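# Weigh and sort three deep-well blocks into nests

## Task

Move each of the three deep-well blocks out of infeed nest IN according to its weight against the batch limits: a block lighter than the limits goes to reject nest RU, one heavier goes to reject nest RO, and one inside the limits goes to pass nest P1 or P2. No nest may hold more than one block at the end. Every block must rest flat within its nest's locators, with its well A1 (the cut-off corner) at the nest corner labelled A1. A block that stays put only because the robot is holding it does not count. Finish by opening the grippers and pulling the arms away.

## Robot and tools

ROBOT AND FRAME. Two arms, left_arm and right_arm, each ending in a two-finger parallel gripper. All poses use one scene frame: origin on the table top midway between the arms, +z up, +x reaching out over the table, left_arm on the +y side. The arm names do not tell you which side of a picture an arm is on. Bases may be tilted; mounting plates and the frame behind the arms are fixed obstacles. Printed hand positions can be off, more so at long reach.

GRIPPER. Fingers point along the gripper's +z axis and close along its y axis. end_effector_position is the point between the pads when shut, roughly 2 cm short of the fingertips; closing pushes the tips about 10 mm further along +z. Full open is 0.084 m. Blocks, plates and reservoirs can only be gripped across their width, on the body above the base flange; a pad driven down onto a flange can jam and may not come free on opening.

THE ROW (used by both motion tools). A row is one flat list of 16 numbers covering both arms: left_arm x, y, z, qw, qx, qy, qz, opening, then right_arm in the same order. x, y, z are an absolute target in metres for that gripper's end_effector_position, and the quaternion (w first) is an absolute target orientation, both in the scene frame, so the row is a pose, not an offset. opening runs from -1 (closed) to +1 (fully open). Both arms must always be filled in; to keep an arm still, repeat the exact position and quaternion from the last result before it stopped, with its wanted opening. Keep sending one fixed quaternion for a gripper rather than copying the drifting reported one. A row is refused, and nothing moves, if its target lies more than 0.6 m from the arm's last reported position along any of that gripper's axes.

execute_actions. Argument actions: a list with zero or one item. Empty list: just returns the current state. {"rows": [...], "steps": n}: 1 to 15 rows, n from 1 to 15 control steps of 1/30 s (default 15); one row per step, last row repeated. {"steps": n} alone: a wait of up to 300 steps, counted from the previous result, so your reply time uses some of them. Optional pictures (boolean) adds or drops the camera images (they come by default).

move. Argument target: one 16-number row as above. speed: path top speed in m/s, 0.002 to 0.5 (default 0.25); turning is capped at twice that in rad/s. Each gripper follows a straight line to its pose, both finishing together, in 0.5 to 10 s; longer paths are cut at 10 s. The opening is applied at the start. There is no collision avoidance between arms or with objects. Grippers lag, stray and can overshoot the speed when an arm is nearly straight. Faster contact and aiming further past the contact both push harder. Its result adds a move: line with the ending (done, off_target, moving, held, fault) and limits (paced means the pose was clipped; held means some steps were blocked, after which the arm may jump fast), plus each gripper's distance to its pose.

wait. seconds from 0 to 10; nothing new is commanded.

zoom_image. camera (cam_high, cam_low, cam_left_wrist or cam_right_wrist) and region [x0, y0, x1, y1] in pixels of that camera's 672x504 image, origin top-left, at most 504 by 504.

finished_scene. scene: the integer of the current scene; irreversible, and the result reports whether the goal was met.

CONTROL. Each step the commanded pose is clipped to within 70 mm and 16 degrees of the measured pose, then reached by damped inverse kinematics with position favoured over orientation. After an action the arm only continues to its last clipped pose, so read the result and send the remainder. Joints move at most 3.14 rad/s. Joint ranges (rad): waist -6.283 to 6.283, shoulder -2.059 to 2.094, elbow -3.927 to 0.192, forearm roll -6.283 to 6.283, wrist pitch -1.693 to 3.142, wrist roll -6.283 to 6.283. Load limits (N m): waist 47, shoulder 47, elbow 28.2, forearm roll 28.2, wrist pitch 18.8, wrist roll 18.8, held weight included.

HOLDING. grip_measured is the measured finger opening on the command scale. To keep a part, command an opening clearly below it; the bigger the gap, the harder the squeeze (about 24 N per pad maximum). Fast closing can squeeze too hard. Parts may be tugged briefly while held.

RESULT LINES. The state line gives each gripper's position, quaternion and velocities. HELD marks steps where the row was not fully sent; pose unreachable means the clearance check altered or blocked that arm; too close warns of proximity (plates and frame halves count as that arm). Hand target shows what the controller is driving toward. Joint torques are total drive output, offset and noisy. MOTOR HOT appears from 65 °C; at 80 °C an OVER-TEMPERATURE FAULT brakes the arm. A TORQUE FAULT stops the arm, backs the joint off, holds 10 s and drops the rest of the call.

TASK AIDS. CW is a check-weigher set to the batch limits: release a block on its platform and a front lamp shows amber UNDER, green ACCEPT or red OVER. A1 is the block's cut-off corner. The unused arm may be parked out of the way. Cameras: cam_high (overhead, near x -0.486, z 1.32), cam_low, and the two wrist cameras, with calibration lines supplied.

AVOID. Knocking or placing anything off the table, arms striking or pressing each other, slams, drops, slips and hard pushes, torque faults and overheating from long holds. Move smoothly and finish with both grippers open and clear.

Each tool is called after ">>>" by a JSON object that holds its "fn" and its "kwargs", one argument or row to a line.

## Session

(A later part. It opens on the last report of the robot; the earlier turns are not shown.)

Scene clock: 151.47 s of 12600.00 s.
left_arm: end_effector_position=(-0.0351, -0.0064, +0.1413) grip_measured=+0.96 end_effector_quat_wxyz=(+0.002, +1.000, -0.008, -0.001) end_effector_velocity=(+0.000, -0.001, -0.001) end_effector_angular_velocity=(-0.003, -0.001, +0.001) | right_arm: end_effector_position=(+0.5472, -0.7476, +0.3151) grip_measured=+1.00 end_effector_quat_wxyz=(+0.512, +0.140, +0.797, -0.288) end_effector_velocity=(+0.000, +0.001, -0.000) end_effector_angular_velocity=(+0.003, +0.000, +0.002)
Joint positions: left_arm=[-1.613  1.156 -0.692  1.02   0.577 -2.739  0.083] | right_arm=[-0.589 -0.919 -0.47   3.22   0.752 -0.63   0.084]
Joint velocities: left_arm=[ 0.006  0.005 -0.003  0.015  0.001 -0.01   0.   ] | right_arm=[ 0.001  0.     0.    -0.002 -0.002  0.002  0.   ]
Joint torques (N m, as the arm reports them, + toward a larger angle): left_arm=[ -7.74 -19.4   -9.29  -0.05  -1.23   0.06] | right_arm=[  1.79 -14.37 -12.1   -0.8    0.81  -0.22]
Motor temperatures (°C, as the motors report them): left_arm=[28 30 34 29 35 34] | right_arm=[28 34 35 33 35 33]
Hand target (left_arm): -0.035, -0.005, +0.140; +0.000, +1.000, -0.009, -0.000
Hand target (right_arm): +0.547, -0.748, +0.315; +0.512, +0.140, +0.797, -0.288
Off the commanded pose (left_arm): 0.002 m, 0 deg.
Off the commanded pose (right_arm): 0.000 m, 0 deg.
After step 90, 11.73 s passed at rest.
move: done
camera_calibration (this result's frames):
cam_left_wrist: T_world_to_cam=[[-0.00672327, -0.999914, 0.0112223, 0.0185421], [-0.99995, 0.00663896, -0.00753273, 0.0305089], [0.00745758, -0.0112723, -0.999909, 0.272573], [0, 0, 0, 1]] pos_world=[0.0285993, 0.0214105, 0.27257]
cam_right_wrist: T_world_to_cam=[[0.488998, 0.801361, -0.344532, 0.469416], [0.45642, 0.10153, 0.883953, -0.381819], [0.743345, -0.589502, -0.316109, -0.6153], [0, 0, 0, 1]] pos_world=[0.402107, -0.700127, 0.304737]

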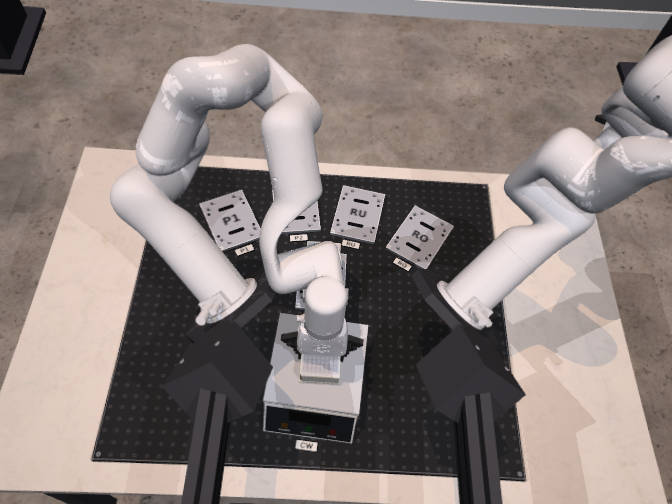

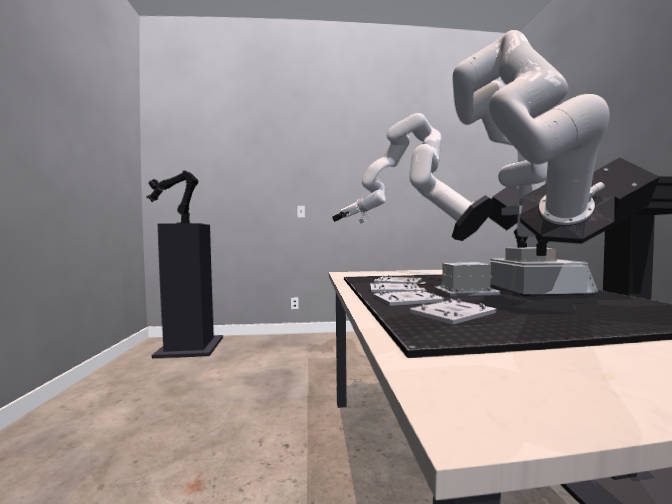

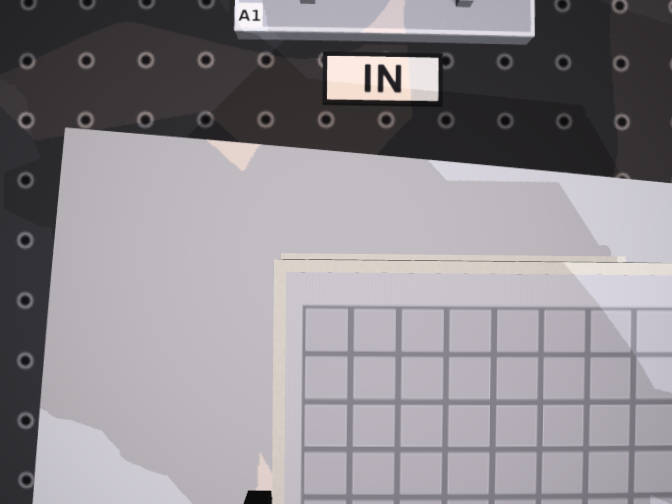

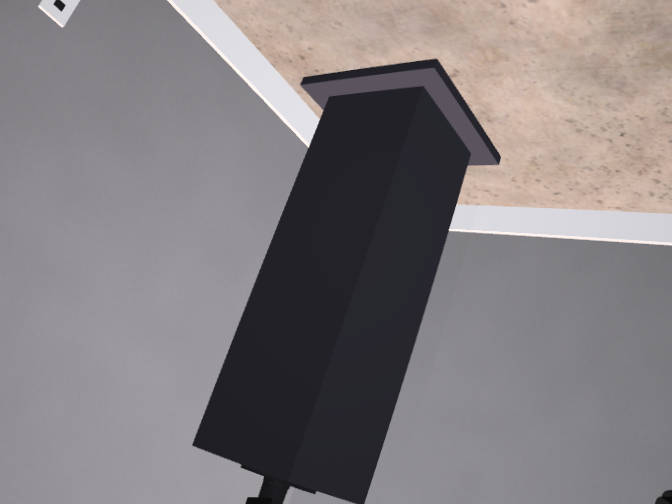

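Contact at ~0.142.

>>> {"fn": "move", "kwargs": {
  "target": [-0.035,-0.0062,0.1415,0,1,-0.009,0,1,0.5472,-0.7476,0.3151,0.512,0.140,0.797,-0.288,1],
  "speed": 0.008
}}

>>> {"fn": "wait", "kwargs": {
  "seconds": 2
}}

>>> {"fn": "zoom_image", "kwargs": {
  "camera": "cam_high",
  "region": [250, 390, 380, 460]
}}

Scene clock: 175.40 s of 12600.00 s.
left_arm: end_effector_position=(-0.0350, -0.0058, +0.1412) grip_measured=+1.00 end_effector_quat_wxyz=(-0.000, +1.000, -0.009, +0.000) end_effector_velocity=(-0.000, -0.003, +0.002) end_effector_angular_velocity=(-0.006, +0.002, +0.003) | right_arm: end_effector_position=(+0.5472, -0.7476, +0.3151) grip_measured=+1.00 end_effector_quat_wxyz=(+0.512, +0.140, +0.797, -0.288) end_effector_velocity=(-0.000, +0.000, -0.000) end_effector_angular_velocity=(-0.001, +0.001, +0.000)
Joint positions: left_arm=[-1.615  1.157 -0.692  1.012  0.579 -2.732  0.084] | right_arm=[-0.589 -0.919 -0.47   3.22   0.752 -0.63   0.084]
Joint velocities: left_arm=[-0.001 -0.003 -0.003 -0.001 -0.001  0.     0.   ] | right_arm=[ 0.     0.    -0.     0.    -0.001 -0.002  0.   ]
Joint torques (N m, as the arm reports them, + toward a larger angle): left_arm=[ -8.4  -27.7  -11.25  -0.64  -2.14   0.03] | right_arm=[  1.47 -15.51 -12.44  -0.41   0.95   0.02]
Motor temperatures (°C, as the motors report them): left_arm=[28 29 33 29 35 34] | right_arm=[28 34 36 33 35 33]
Hand target (left_arm): -0.035, -0.006, +0.141; -0.000, +1.000, -0.009, -0.000
Hand target (right_arm): +0.547, -0.748, +0.315; +0.512, +0.140, +0.797, -0.288
Off the commanded pose (left_arm): 0.000 m, 0 deg.
Off the commanded pose (right_arm): 0.000 m, 0 deg.
After step 100, 19.70 s passed at rest.
move: done
camera_calibration (this result's frames):
cam_left_wrist: T_world_to_cam=[[-0.00870788, -0.999935, 0.00731566, 0.0196374], [-0.999919, 0.00863935, -0.00934838, 0.0309038], [0.00928457, -0.00739648, -0.99993, 0.272596], [0, 0, 0, 1]] pos_world=[0.0285414, 0.0213854, 0.272722]
cam_right_wrist: T_world_to_cam=[[0.488998, 0.801361, -0.344532, 0.469416], [0.456419, 0.10153, 0.883953, -0.381819], [0.743345, -0.589502, -0.316109, -0.6153], [0, 0, 0, 1]] pos_world=[0.402107, -0.700127, 0.304737]

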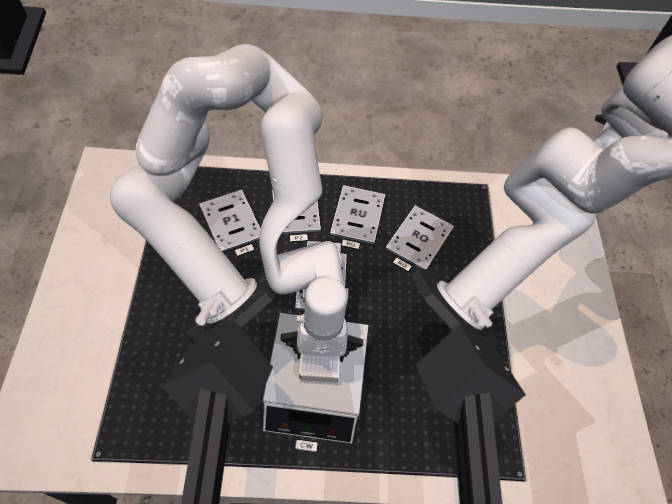

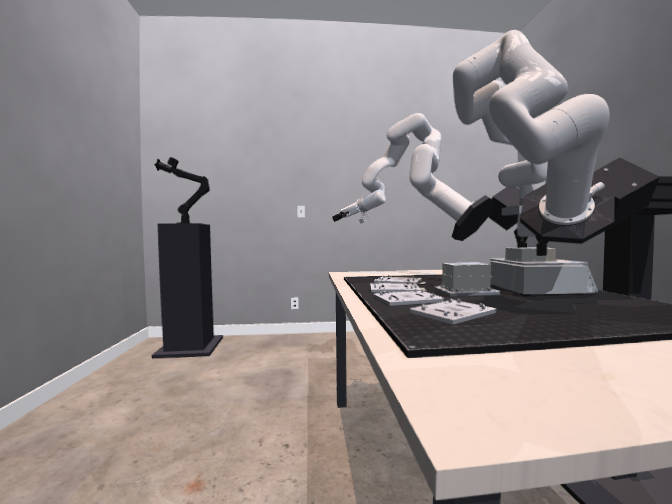

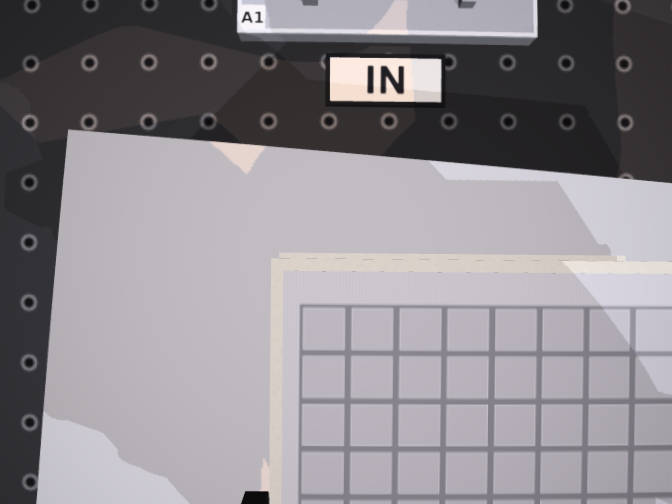

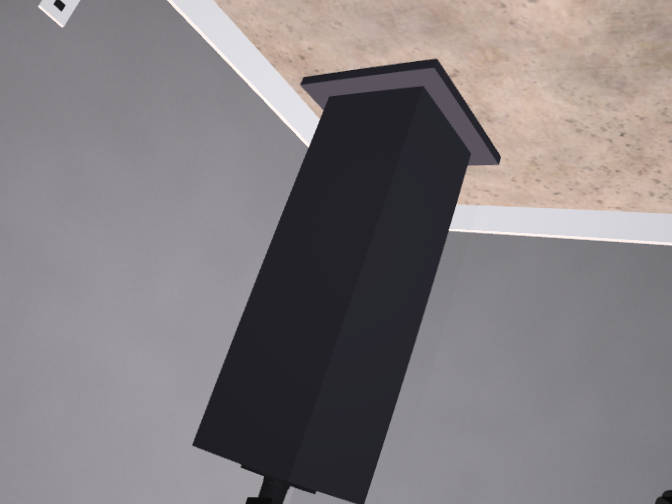

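Scene clock: 177.40 s of 12600.00 s.
left_arm: end_effector_position=(-0.0350, -0.0062, +0.1415) grip_measured=+1.00 end_effector_quat_wxyz=(+0.000, +1.000, -0.009, -0.000) end_effector_velocity=(+0.001, +0.001, -0.000) end_effector_angular_velocity=(+0.001, -0.003, -0.001) | right_arm: end_effector_position=(+0.5472, -0.7476, +0.3151) grip_measured=+1.00 end_effector_quat_wxyz=(+0.512, +0.140, +0.797, -0.288) end_effector_velocity=(-0.000, +0.000, -0.000) end_effector_angular_velocity=(+0.001, +0.000, -0.000)
Joint positions: left_arm=[-1.615  1.156 -0.692  1.012  0.579 -2.732  0.084] | right_arm=[-0.589 -0.919 -0.47   3.22   0.752 -0.63   0.084]
Joint velocities: left_arm=[-0.001  0.     0.    -0.     0.003  0.     0.   ] | right_arm=[ 0.     0.    -0.     0.001 -0.001  0.001  0.   ]
Joint torques (N m, as the arm reports them, + toward a larger angle): left_arm=[ -8.74 -27.88 -11.27  -0.42  -2.15   0.05] | right_arm=[  1.11 -15.41 -12.29  -0.37   0.92  -0.38]
Motor temperatures (°C, as the motors report them): left_arm=[28 29 33 29 35 34] | right_arm=[28 34 36 33 35 33]
Hand target (left_arm): -0.035, -0.006, +0.141; -0.000, +1.000, -0.009, -0.000
Hand target (right_arm): +0.547, -0.748, +0.315; +0.512, +0.140, +0.797, -0.288
Off the commanded pose (left_arm): 0.000 m, 0 deg.
Off the commanded pose (right_arm): 0.000 m, 0 deg.
Steps of this call (steps 1 to 60: nothing new was sent). Readings (end_effector_position):
1: left_arm (-0.0350, -0.0059, +0.1413) | right_arm (+0.5472, -0.7476, +0.3151)
2: left_arm (-0.0350, -0.0059, +0.1413) | right_arm (+0.5472, -0.7476, +0.3151)
4: left_arm (-0.0350, -0.0060, +0.1414) | right_arm (+0.5472, -0.7476, +0.3151)
8: left_arm (-0.0350, -0.0061, +0.1415) | right_arm (+0.5472, -0.7476, +0.3151)
60: the state above
camera_calibration (this result's frames):
cam_left_wrist: T_world_to_cam=[[-0.0083611, -0.999932, 0.00817197, 0.0191065], [-0.999925, 0.00828692, -0.00906981, 0.0308519], [0.00900147, -0.00824719, -0.999925, 0.272844], [0, 0, 0, 1]] pos_world=[0.0285534, 0.0210998, 0.272947]
cam_right_wrist: T_world_to_cam=[[0.488998, 0.801361, -0.344532, 0.469416], [0.456419, 0.10153, 0.883953, -0.381818], [0.743346, -0.589502, -0.316109, -0.615301], [0, 0, 0, 1]] pos_world=[0.402107, -0.700127, 0.304737]

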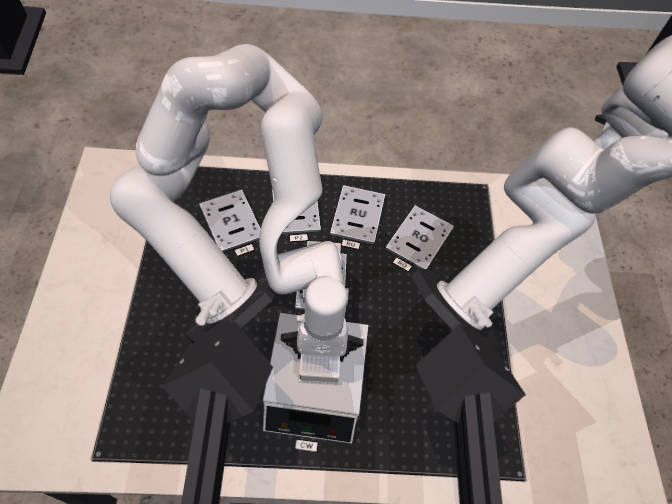

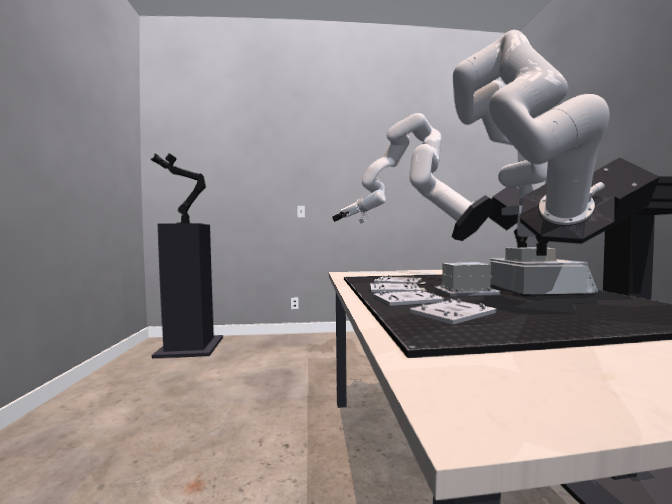

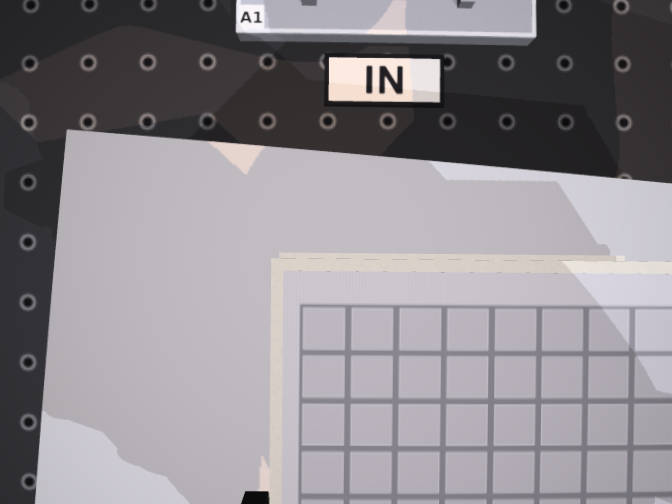

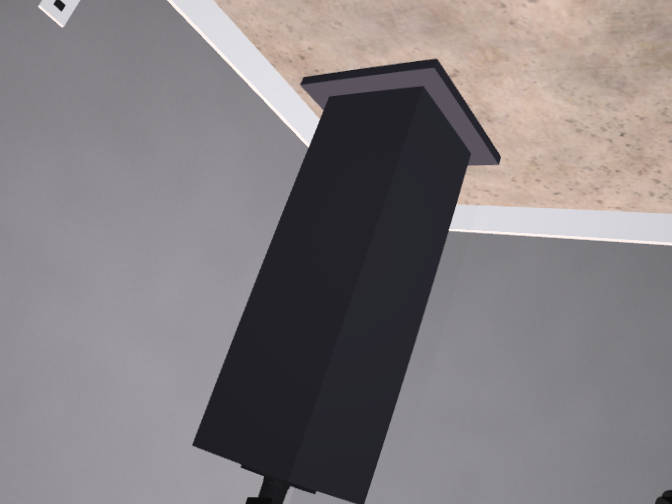

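Region (250, 390, 380, 460) of cam_high's 672x504 image, scaled by 3.877, with more detail than that image has; it fills the top 271 rows of this view, and the rest is white.

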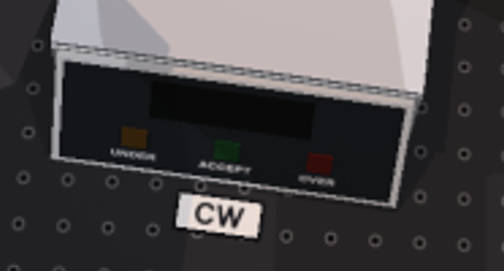

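Left pad is touching; shift 0.7 mm.

>>> {"fn": "move", "kwargs": {
  "target": [-0.035,-0.0055,0.1415,0,1,-0.009,0,1,0.5472,-0.7476,0.3151,0.512,0.140,0.797,-0.288,1],
  "speed": 0.008
}}

>>> {"fn": "wait", "kwargs": {
  "seconds": 2
}}

Scene clock: 186.47 s of 12600.00 s.
left_arm: end_effector_position=(-0.0350, -0.0055, +0.1415) grip_measured=+1.00 end_effector_quat_wxyz=(+0.000, +1.000, -0.009, -0.000) end_effector_velocity=(+0.001, +0.001, +0.000) end_effector_angular_velocity=(-0.000, -0.004, -0.002) | right_arm: end_effector_position=(+0.5472, -0.7476, +0.3151) grip_measured=+1.00 end_effector_quat_wxyz=(+0.512, +0.140, +0.797, -0.288) end_effector_velocity=(+0.000, +0.000, +0.001) end_effector_angular_velocity=(-0.002, -0.001, +0.002)
Joint positions: left_arm=[-1.616  1.155 -0.69   1.012  0.578 -2.733  0.084] | right_arm=[-0.589 -0.919 -0.47   3.22   0.752 -0.63   0.084]
Joint velocities: left_arm=[-0.003 -0.001  0.001  0.     0.002 -0.    -0.   ] | right_arm=[ 0.001 -0.    -0.    -0.001  0.001 -0.001 -0.   ]
Joint torques (N m, as the arm reports them, + toward a larger angle): left_arm=[ -8.42 -27.64 -11.06  -0.46  -2.14   0.05] | right_arm=[  1.89 -15.16 -12.26  -0.58   0.76  -0.26]
Motor temperatures (°C, as the motors report them): left_arm=[28 30 33 29 35 34] | right_arm=[28 34 36 33 35 33]
Hand target (left_arm): -0.035, -0.005, +0.141; -0.000, +1.000, -0.009, -0.000
Hand target (right_arm): +0.547, -0.748, +0.315; +0.512, +0.140, +0.797, -0.288
Off the commanded pose (left_arm): 0.000 m, 0 deg.
Off the commanded pose (right_arm): 0.000 m, 0 deg.
After step 90, 5.37 s passed at rest.
move: done
camera_calibration (this result's frames):
cam_left_wrist: T_world_to_cam=[[-0.00836958, -0.999932, 0.0081704, 0.0197709], [-0.999924, 0.00829536, -0.0090765, 0.0308459], [0.0090081, -0.00824575, -0.999925, 0.272848], [0, 0, 0, 1]] pos_world=[0.0285512, 0.0217635, 0.272946]
cam_right_wrist: T_world_to_cam=[[0.488998, 0.801361, -0.344532, 0.469416], [0.456419, 0.10153, 0.883953, -0.381818], [0.743345, -0.589502, -0.316109, -0.6153], [0, 0, 0, 1]] pos_world=[0.402107, -0.700127, 0.304737]

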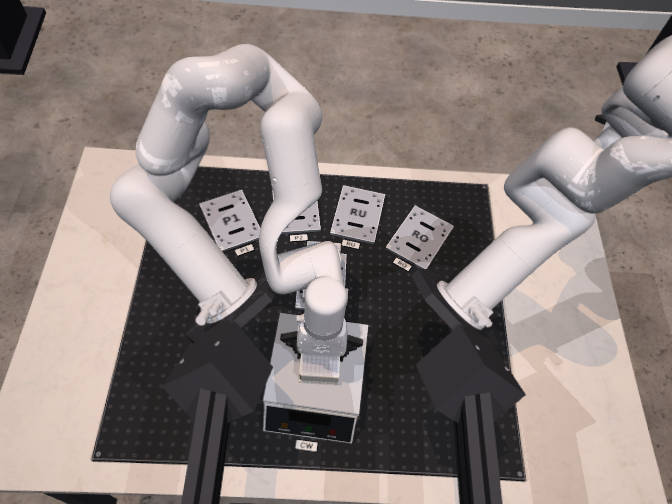

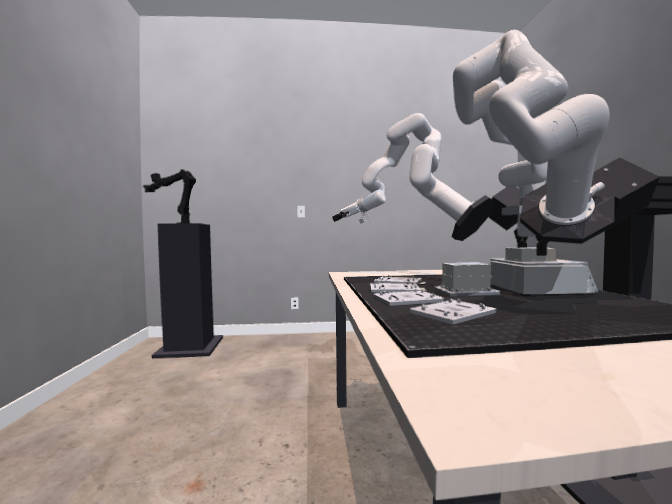

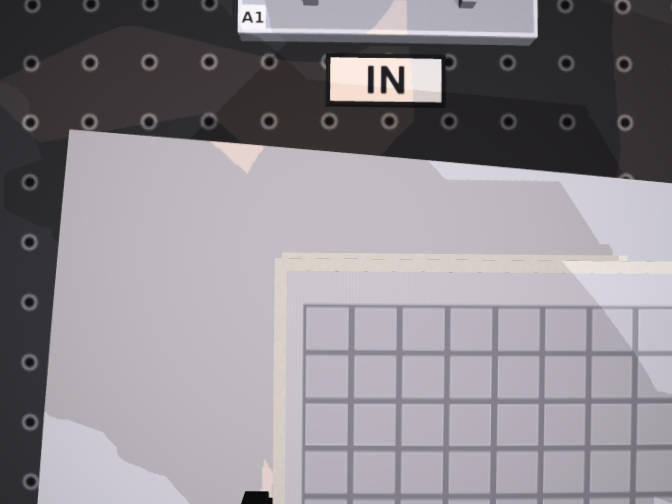

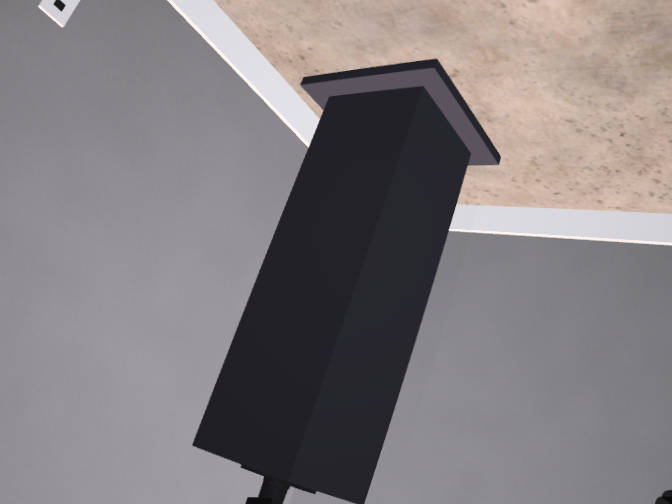

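Scene clock: 188.47 s of 12600.00 s.
left_arm: end_effector_position=(-0.0350, -0.0055, +0.1415) grip_measured=+1.00 end_effector_quat_wxyz=(-0.000, +1.000, -0.009, -0.000) end_effector_velocity=(-0.000, -0.000, +0.000) end_effector_angular_velocity=(-0.001, +0.001, -0.001) | right_arm: end_effector_position=(+0.5472, -0.7476, +0.3151) grip_measured=+1.00 end_effector_quat_wxyz=(+0.512, +0.140, +0.797, -0.288) end_effector_velocity=(-0.001, -0.000, -0.000) end_effector_angular_velocity=(-0.000, +0.001, -0.001)
Joint positions: left_arm=[-1.616  1.155 -0.69   1.013  0.578 -2.733  0.084] | right_arm=[-0.589 -0.919 -0.47   3.22   0.752 -0.63   0.084]
Joint velocities: left_arm=[-0.     0.    -0.001  0.    -0.001  0.001  0.   ] | right_arm=[-0.002 -0.    -0.     0.    -0.001  0.    -0.   ]
Joint torques (N m, as the arm reports them, + toward a larger angle): left_arm=[ -8.27 -27.67 -10.83  -0.41  -2.15   0.09] | right_arm=[  1.62 -15.77 -11.87  -0.65   0.56  -0.42]
Motor temperatures (°C, as the motors report them): left_arm=[28 30 33 29 35 34] | right_arm=[28 34 36 33 35 33]
Hand target (left_arm): -0.035, -0.005, +0.141; -0.000, +1.000, -0.009, -0.000
Hand target (right_arm): +0.547, -0.748, +0.315; +0.512, +0.140, +0.797, -0.288
Off the commanded pose (left_arm): 0.000 m, 0 deg.
Off the commanded pose (right_arm): 0.000 m, 0 deg.
Steps of this call (steps 1 to 60: nothing new was sent). Readings (end_effector_position):
1: left_arm (-0.0350, -0.0055, +0.1415) | right_arm (+0.5472, -0.7476, +0.3151)
2: left_arm (-0.0350, -0.0055, +0.1415) | right_arm (+0.5472, -0.7476, +0.3151)
4: left_arm (-0.0350, -0.0055, +0.1415) | right_arm (+0.5472, -0.7476, +0.3151)
8: left_arm (-0.0350, -0.0055, +0.1415) | right_arm (+0.5472, -0.7476, +0.3151)
60: the state above
camera_calibration (this result's frames):
cam_left_wrist: T_world_to_cam=[[-0.0083687, -0.999932, 0.00816824, 0.019813], [-0.999924, 0.00829449, -0.0090771, 0.0308455], [0.00900873, -0.00824358, -0.999925, 0.272847], [0, 0, 0, 1]] pos_world=[0.028551, 0.021805, 0.272945]
cam_right_wrist: T_world_to_cam=[[0.488998, 0.801361, -0.344532, 0.469416], [0.456419, 0.10153, 0.883953, -0.381818], [0.743346, -0.589502, -0.316108, -0.615301], [0, 0, 0, 1]] pos_world=[0.402107, -0.700127, 0.304737]

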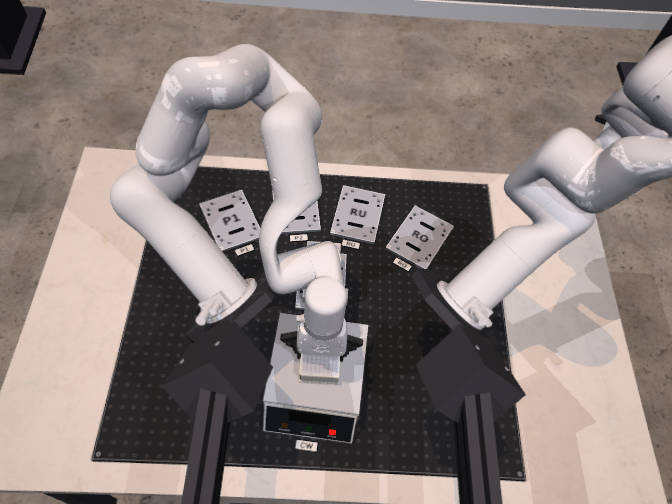

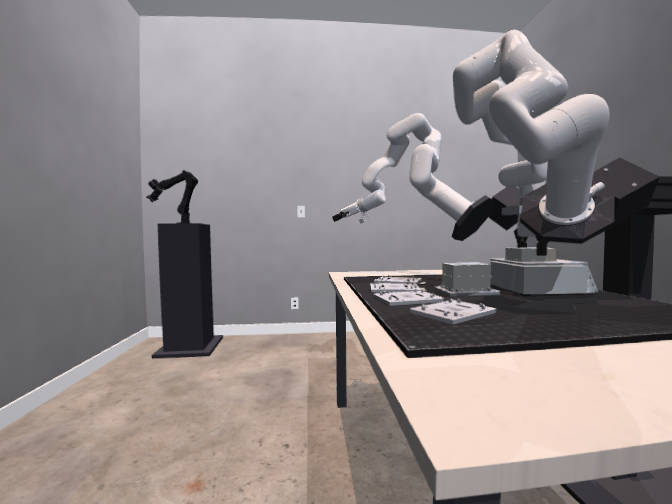

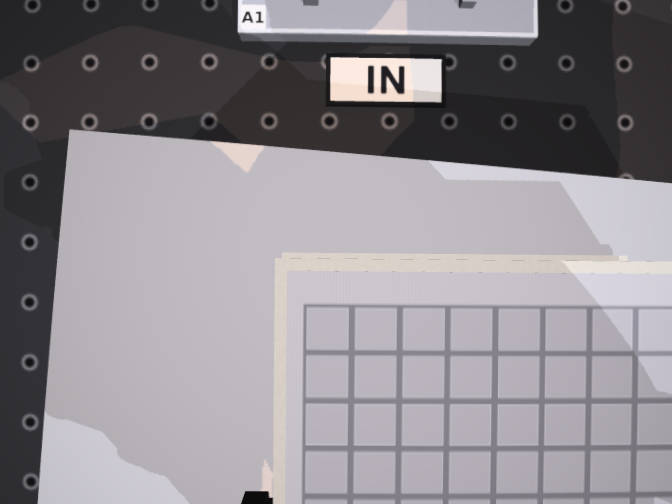

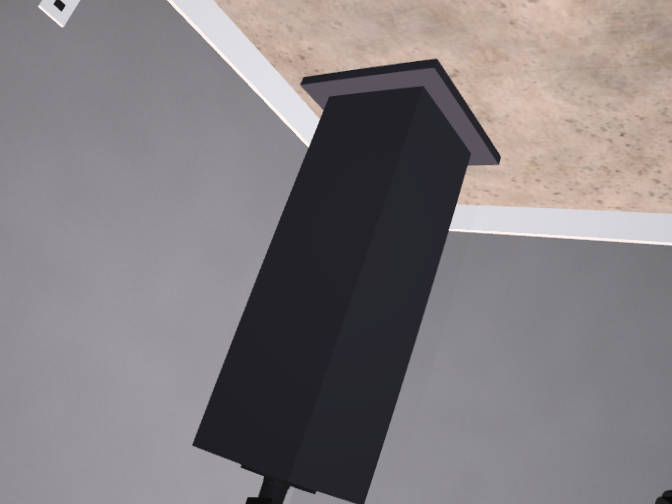

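>>> {"fn": "move", "kwargs": {
  "target": [-0.035,-0.0055,0.142,0,1,-0.009,0,-0.2,0.5472,-0.7476,0.3151,0.512,0.140,0.797,-0.288,1],
  "speed": 0.008
}}

>>> {"fn": "move", "kwargs": {
  "target": [-0.035,-0.0055,0.18,0,1,-0.009,0,-0.2,0.5472,-0.7476,0.3151,0.512,0.140,0.797,-0.288,1],
  "speed": 0.06
}}

>>> {"fn": "move", "kwargs": {
  "target": [0.345,-0.263,0.18,0,0.966,-0.259,0,-0.2,0.5472,-0.7476,0.3151,0.512,0.140,0.797,-0.288,1],
  "speed": 0.15
}}

Scene clock: 211.60 s of 12600.00 s.
left_arm: end_effector_position=(-0.0350, -0.0052, +0.1418) grip_measured=+0.96 end_effector_quat_wxyz=(-0.000, +1.000, -0.009, +0.000) end_effector_velocity=(-0.000, -0.000, +0.000) end_effector_angular_velocity=(+0.000, +0.001, +0.001) | right_arm: end_effector_position=(+0.5472, -0.7476, +0.3151) grip_measured=+1.00 end_effector_quat_wxyz=(+0.512, +0.140, +0.797, -0.288) end_effector_velocity=(-0.000, +0.000, -0.000) end_effector_angular_velocity=(+0.002, +0.000, -0.001)
Joint positions: left_arm=[-1.617  1.154 -0.689  1.01   0.578 -2.731  0.083] | right_arm=[-0.589 -0.919 -0.47   3.22   0.752 -0.63   0.084]
Joint velocities: left_arm=[-0.001 -0.001  0.    -0.002 -0.001  0.001 -0.   ] | right_arm=[-0.     0.     0.     0.001 -0.001  0.    -0.   ]
Joint torques (N m, as the arm reports them, + toward a larger angle): left_arm=[ -8.31 -28.32 -11.49  -0.48  -2.26   0.11] | right_arm=[  1.38 -14.97 -12.17  -0.52   1.14  -0.15]
Motor temperatures (°C, as the motors report them): left_arm=[28 30 34 29 35 34] | right_arm=[28 34 36 33 35 33]
Hand target (left_arm): -0.035, -0.005, +0.142; -0.000, +1.000, -0.009, +0.000
Hand target (right_arm): +0.547, -0.748, +0.315; +0.512, +0.140, +0.797, -0.288
Off the commanded pose (left_arm): 0.000 m, 0 deg.
Off the commanded pose (right_arm): 0.000 m, 0 deg.
After step 90, 19.43 s passed at rest.
move: done
camera_calibration (this result's frames):
cam_left_wrist: T_world_to_cam=[[-0.00855293, -0.999935, 0.00760275, 0.0201578], [-0.999921, 0.00848207, -0.00930457, 0.0309062], [0.00923947, -0.00768173, -0.999928, 0.273175], [0, 0, 0, 1]] pos_world=[0.0285522, 0.0219928, 0.27329]
cam_right_wrist: T_world_to_cam=[[0.488998, 0.801361, -0.344532, 0.469416], [0.456419, 0.10153, 0.883953, -0.381818], [0.743345, -0.589502, -0.316109, -0.6153], [0, 0, 0, 1]] pos_world=[0.402107, -0.700127, 0.304737]

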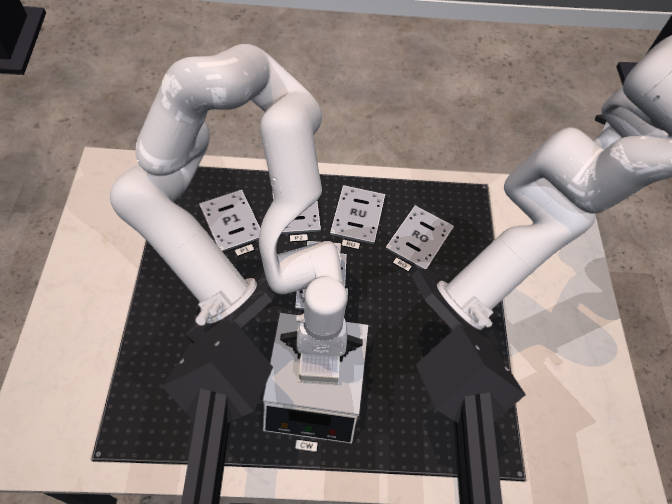

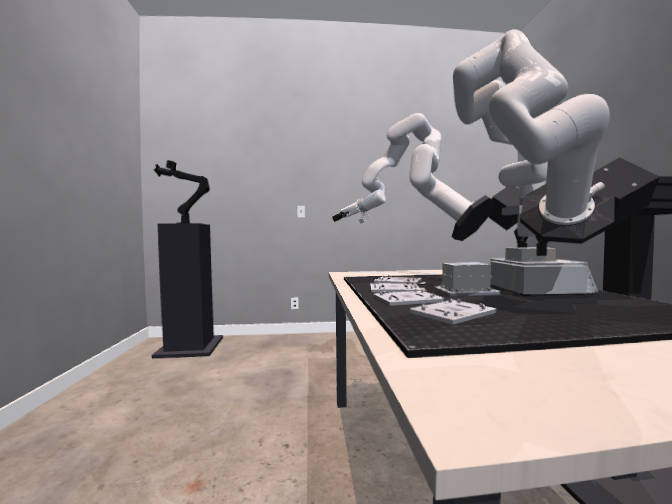

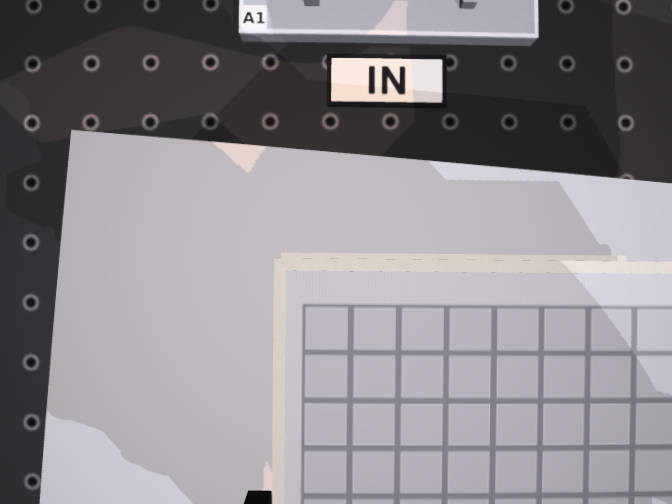

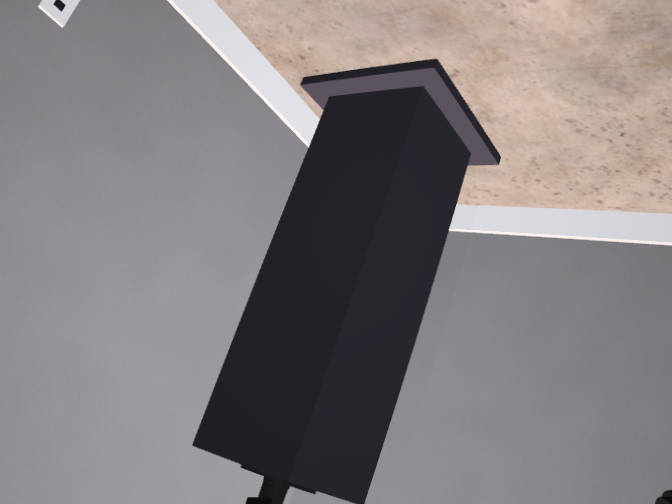

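Scene clock: 212.70 s of 12600.00 s.
left_arm: end_effector_position=(-0.0350, -0.0054, +0.1796) grip_measured=+0.96 end_effector_quat_wxyz=(-0.000, +1.000, -0.009, +0.000) end_effector_velocity=(+0.000, +0.000, +0.003) end_effector_angular_velocity=(+0.003, -0.004, -0.002) | right_arm: end_effector_position=(+0.5472, -0.7476, +0.3151) grip_measured=+1.00 end_effector_quat_wxyz=(+0.512, +0.140, +0.797, -0.288) end_effector_velocity=(-0.000, -0.000, -0.000) end_effector_angular_velocity=(-0.001, +0.002, +0.001)
Joint positions: left_arm=[-1.733  1.036 -0.647  0.77   0.589 -2.571  0.083] | right_arm=[-0.589 -0.919 -0.47   3.22   0.752 -0.63   0.084]
Joint velocities: left_arm=[-0.012 -0.006 -0.    -0.024  0.006  0.017 -0.   ] | right_arm=[-0.002 -0.    -0.    -0.002 -0.001  0.    -0.   ]
Joint torques (N m, as the arm reports them, + toward a larger angle): left_arm=[ -7.41 -28.01 -13.86  -0.36  -2.29   0.01] | right_arm=[  1.83 -15.27 -12.17  -0.83   0.82  -0.26]
Motor temperatures (°C, as the motors report them): left_arm=[28 30 34 29 35 34] | right_arm=[28 34 36 33 35 33]
Hand target (left_arm): -0.035, -0.005, +0.180; -0.000, +1.000, -0.009, +0.000
Hand target (right_arm): +0.547, -0.748, +0.315; +0.512, +0.140, +0.797, -0.288
Off the commanded pose (left_arm): 0.000 m, 0 deg.
Off the commanded pose (right_arm): 0.000 m, 0 deg.
move: done
camera_calibration (this result's frames):
cam_left_wrist: T_world_to_cam=[[-0.00822143, -0.999933, 0.00816006, 0.0195984], [-0.999925, 0.00814633, -0.00919389, 0.0312384], [0.0091268, -0.00823503, -0.999924, 0.310946], [0, 0, 0, 1]] pos_world=[0.0285592, 0.0219033, 0.31105]
cam_right_wrist: T_world_to_cam=[[0.488998, 0.801361, -0.344532, 0.469416], [0.456419, 0.10153, 0.883953, -0.381818], [0.743346, -0.589502, -0.316109, -0.6153], [0, 0, 0, 1]] pos_world=[0.402107, -0.700127, 0.304737]

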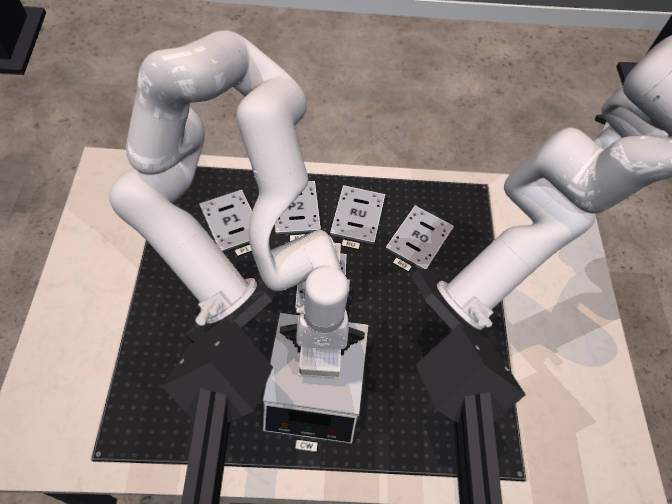

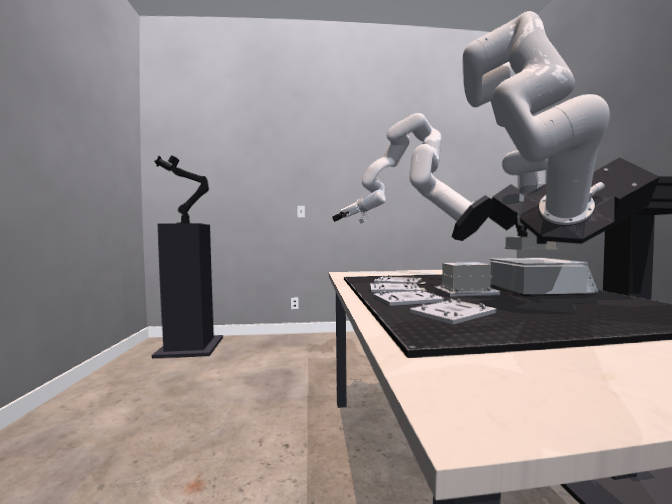

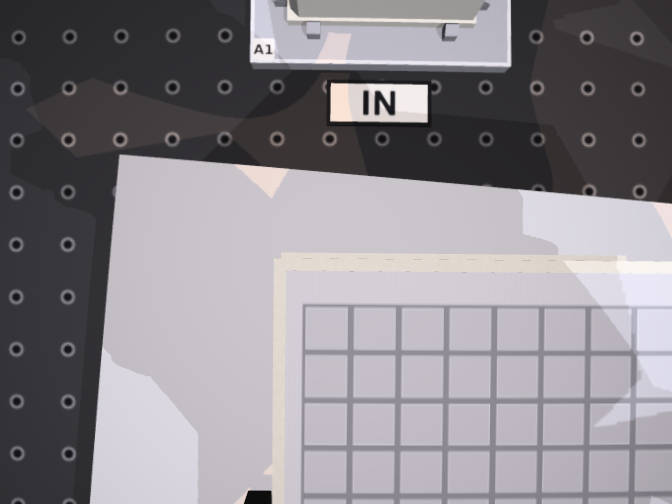

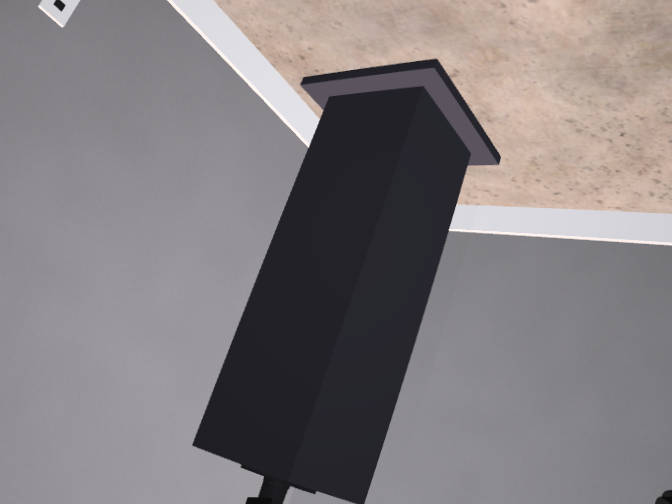

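Scene clock: 216.40 s of 12600.00 s.
left_arm: end_effector_position=(+0.3436, -0.2639, +0.1810) grip_measured=+0.96 end_effector_quat_wxyz=(-0.000, +0.966, -0.259, -0.000) end_effector_velocity=(+0.002, -0.001, -0.000) end_effector_angular_velocity=(+0.007, +0.002, +0.000) | right_arm: end_effector_position=(+0.5472, -0.7476, +0.3151) grip_measured=+1.00 end_effector_quat_wxyz=(+0.512, +0.140, +0.797, -0.288) end_effector_velocity=(-0.000, +0.001, -0.001) end_effector_angular_velocity=(+0.001, +0.003, +0.002)
Joint positions: left_arm=[-1.005  1.268 -1.791  0.952  1.149 -1.178  0.083] | right_arm=[-0.589 -0.919 -0.47   3.22   0.752 -0.63   0.084]
Joint velocities: left_arm=[ 0.001  0.011 -0.022 -0.007  0.013  0.011  0.   ] | right_arm=[-0.     0.     0.    -0.002 -0.003 -0.    -0.   ]
Joint torques (N m, as the arm reports them, + toward a larger angle): left_arm=[-25.11 -35.07 -13.66  -0.66  -2.31   0.  ] | right_arm=[  1.28 -15.45 -12.42  -0.75   0.89  -0.19]
Motor temperatures (°C, as the motors report them): left_arm=[28 30 34 29 35 34] | right_arm=[28 34 36 33 35 33]
Hand target (left_arm): +0.344, -0.264, +0.181; -0.000, +0.966, -0.259, -0.000
Hand target (right_arm): +0.547, -0.748, +0.315; +0.512, +0.140, +0.797, -0.288
Off the commanded pose (left_arm): 0.002 m, 0 deg.
Off the commanded pose (right_arm): 0.000 m, 0 deg.
move: done
camera_calibration (this result's frames):
cam_left_wrist: T_world_to_cam=[[-0.491637, -0.870762, 0.00815646, -0.0356225], [-0.870792, 0.491569, -0.00901787, 0.495095], [0.00384295, -0.0115361, -0.999926, 0.307702], [0, 0, 0, 1]] pos_world=[0.412428, -0.270842, 0.312435]
cam_right_wrist: T_world_to_cam=[[0.488998, 0.801361, -0.344532, 0.469416], [0.456419, 0.10153, 0.883953, -0.381818], [0.743346, -0.589502, -0.316109, -0.6153], [0, 0, 0, 1]] pos_world=[0.402107, -0.700127, 0.304737]

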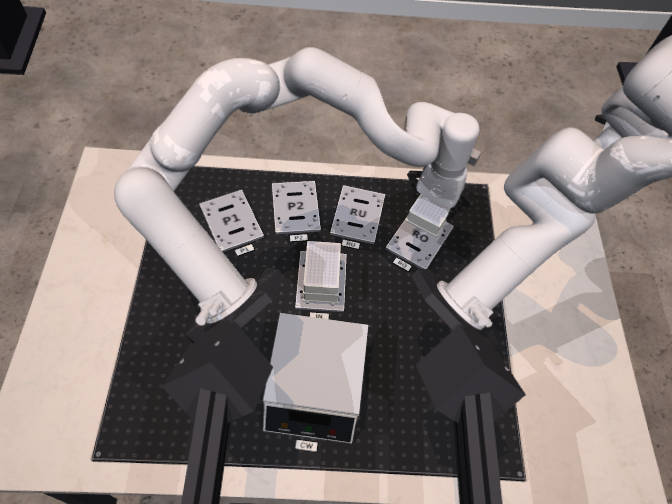

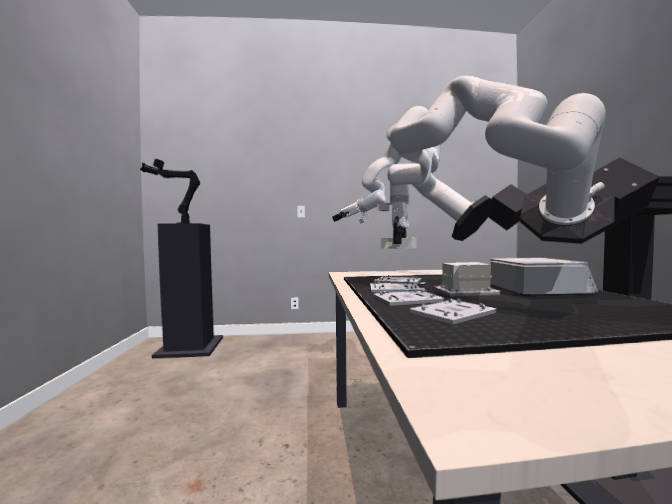

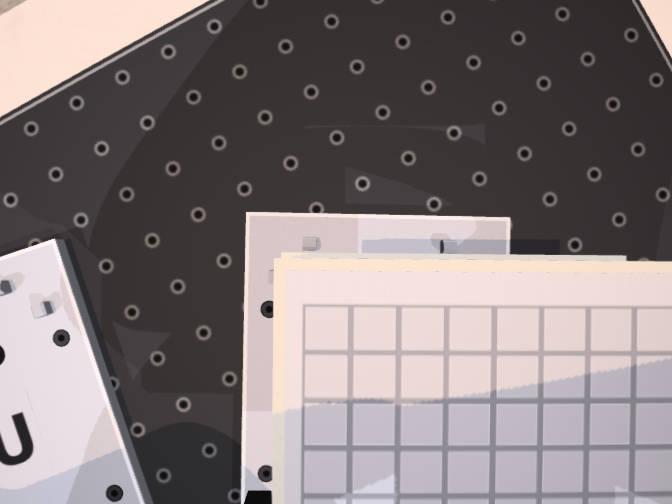

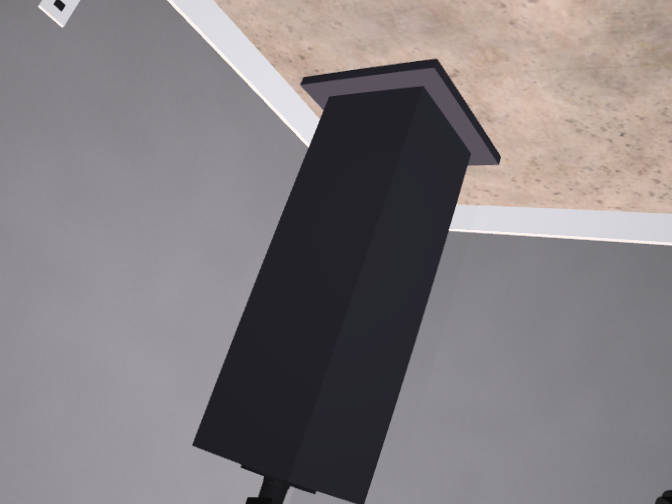

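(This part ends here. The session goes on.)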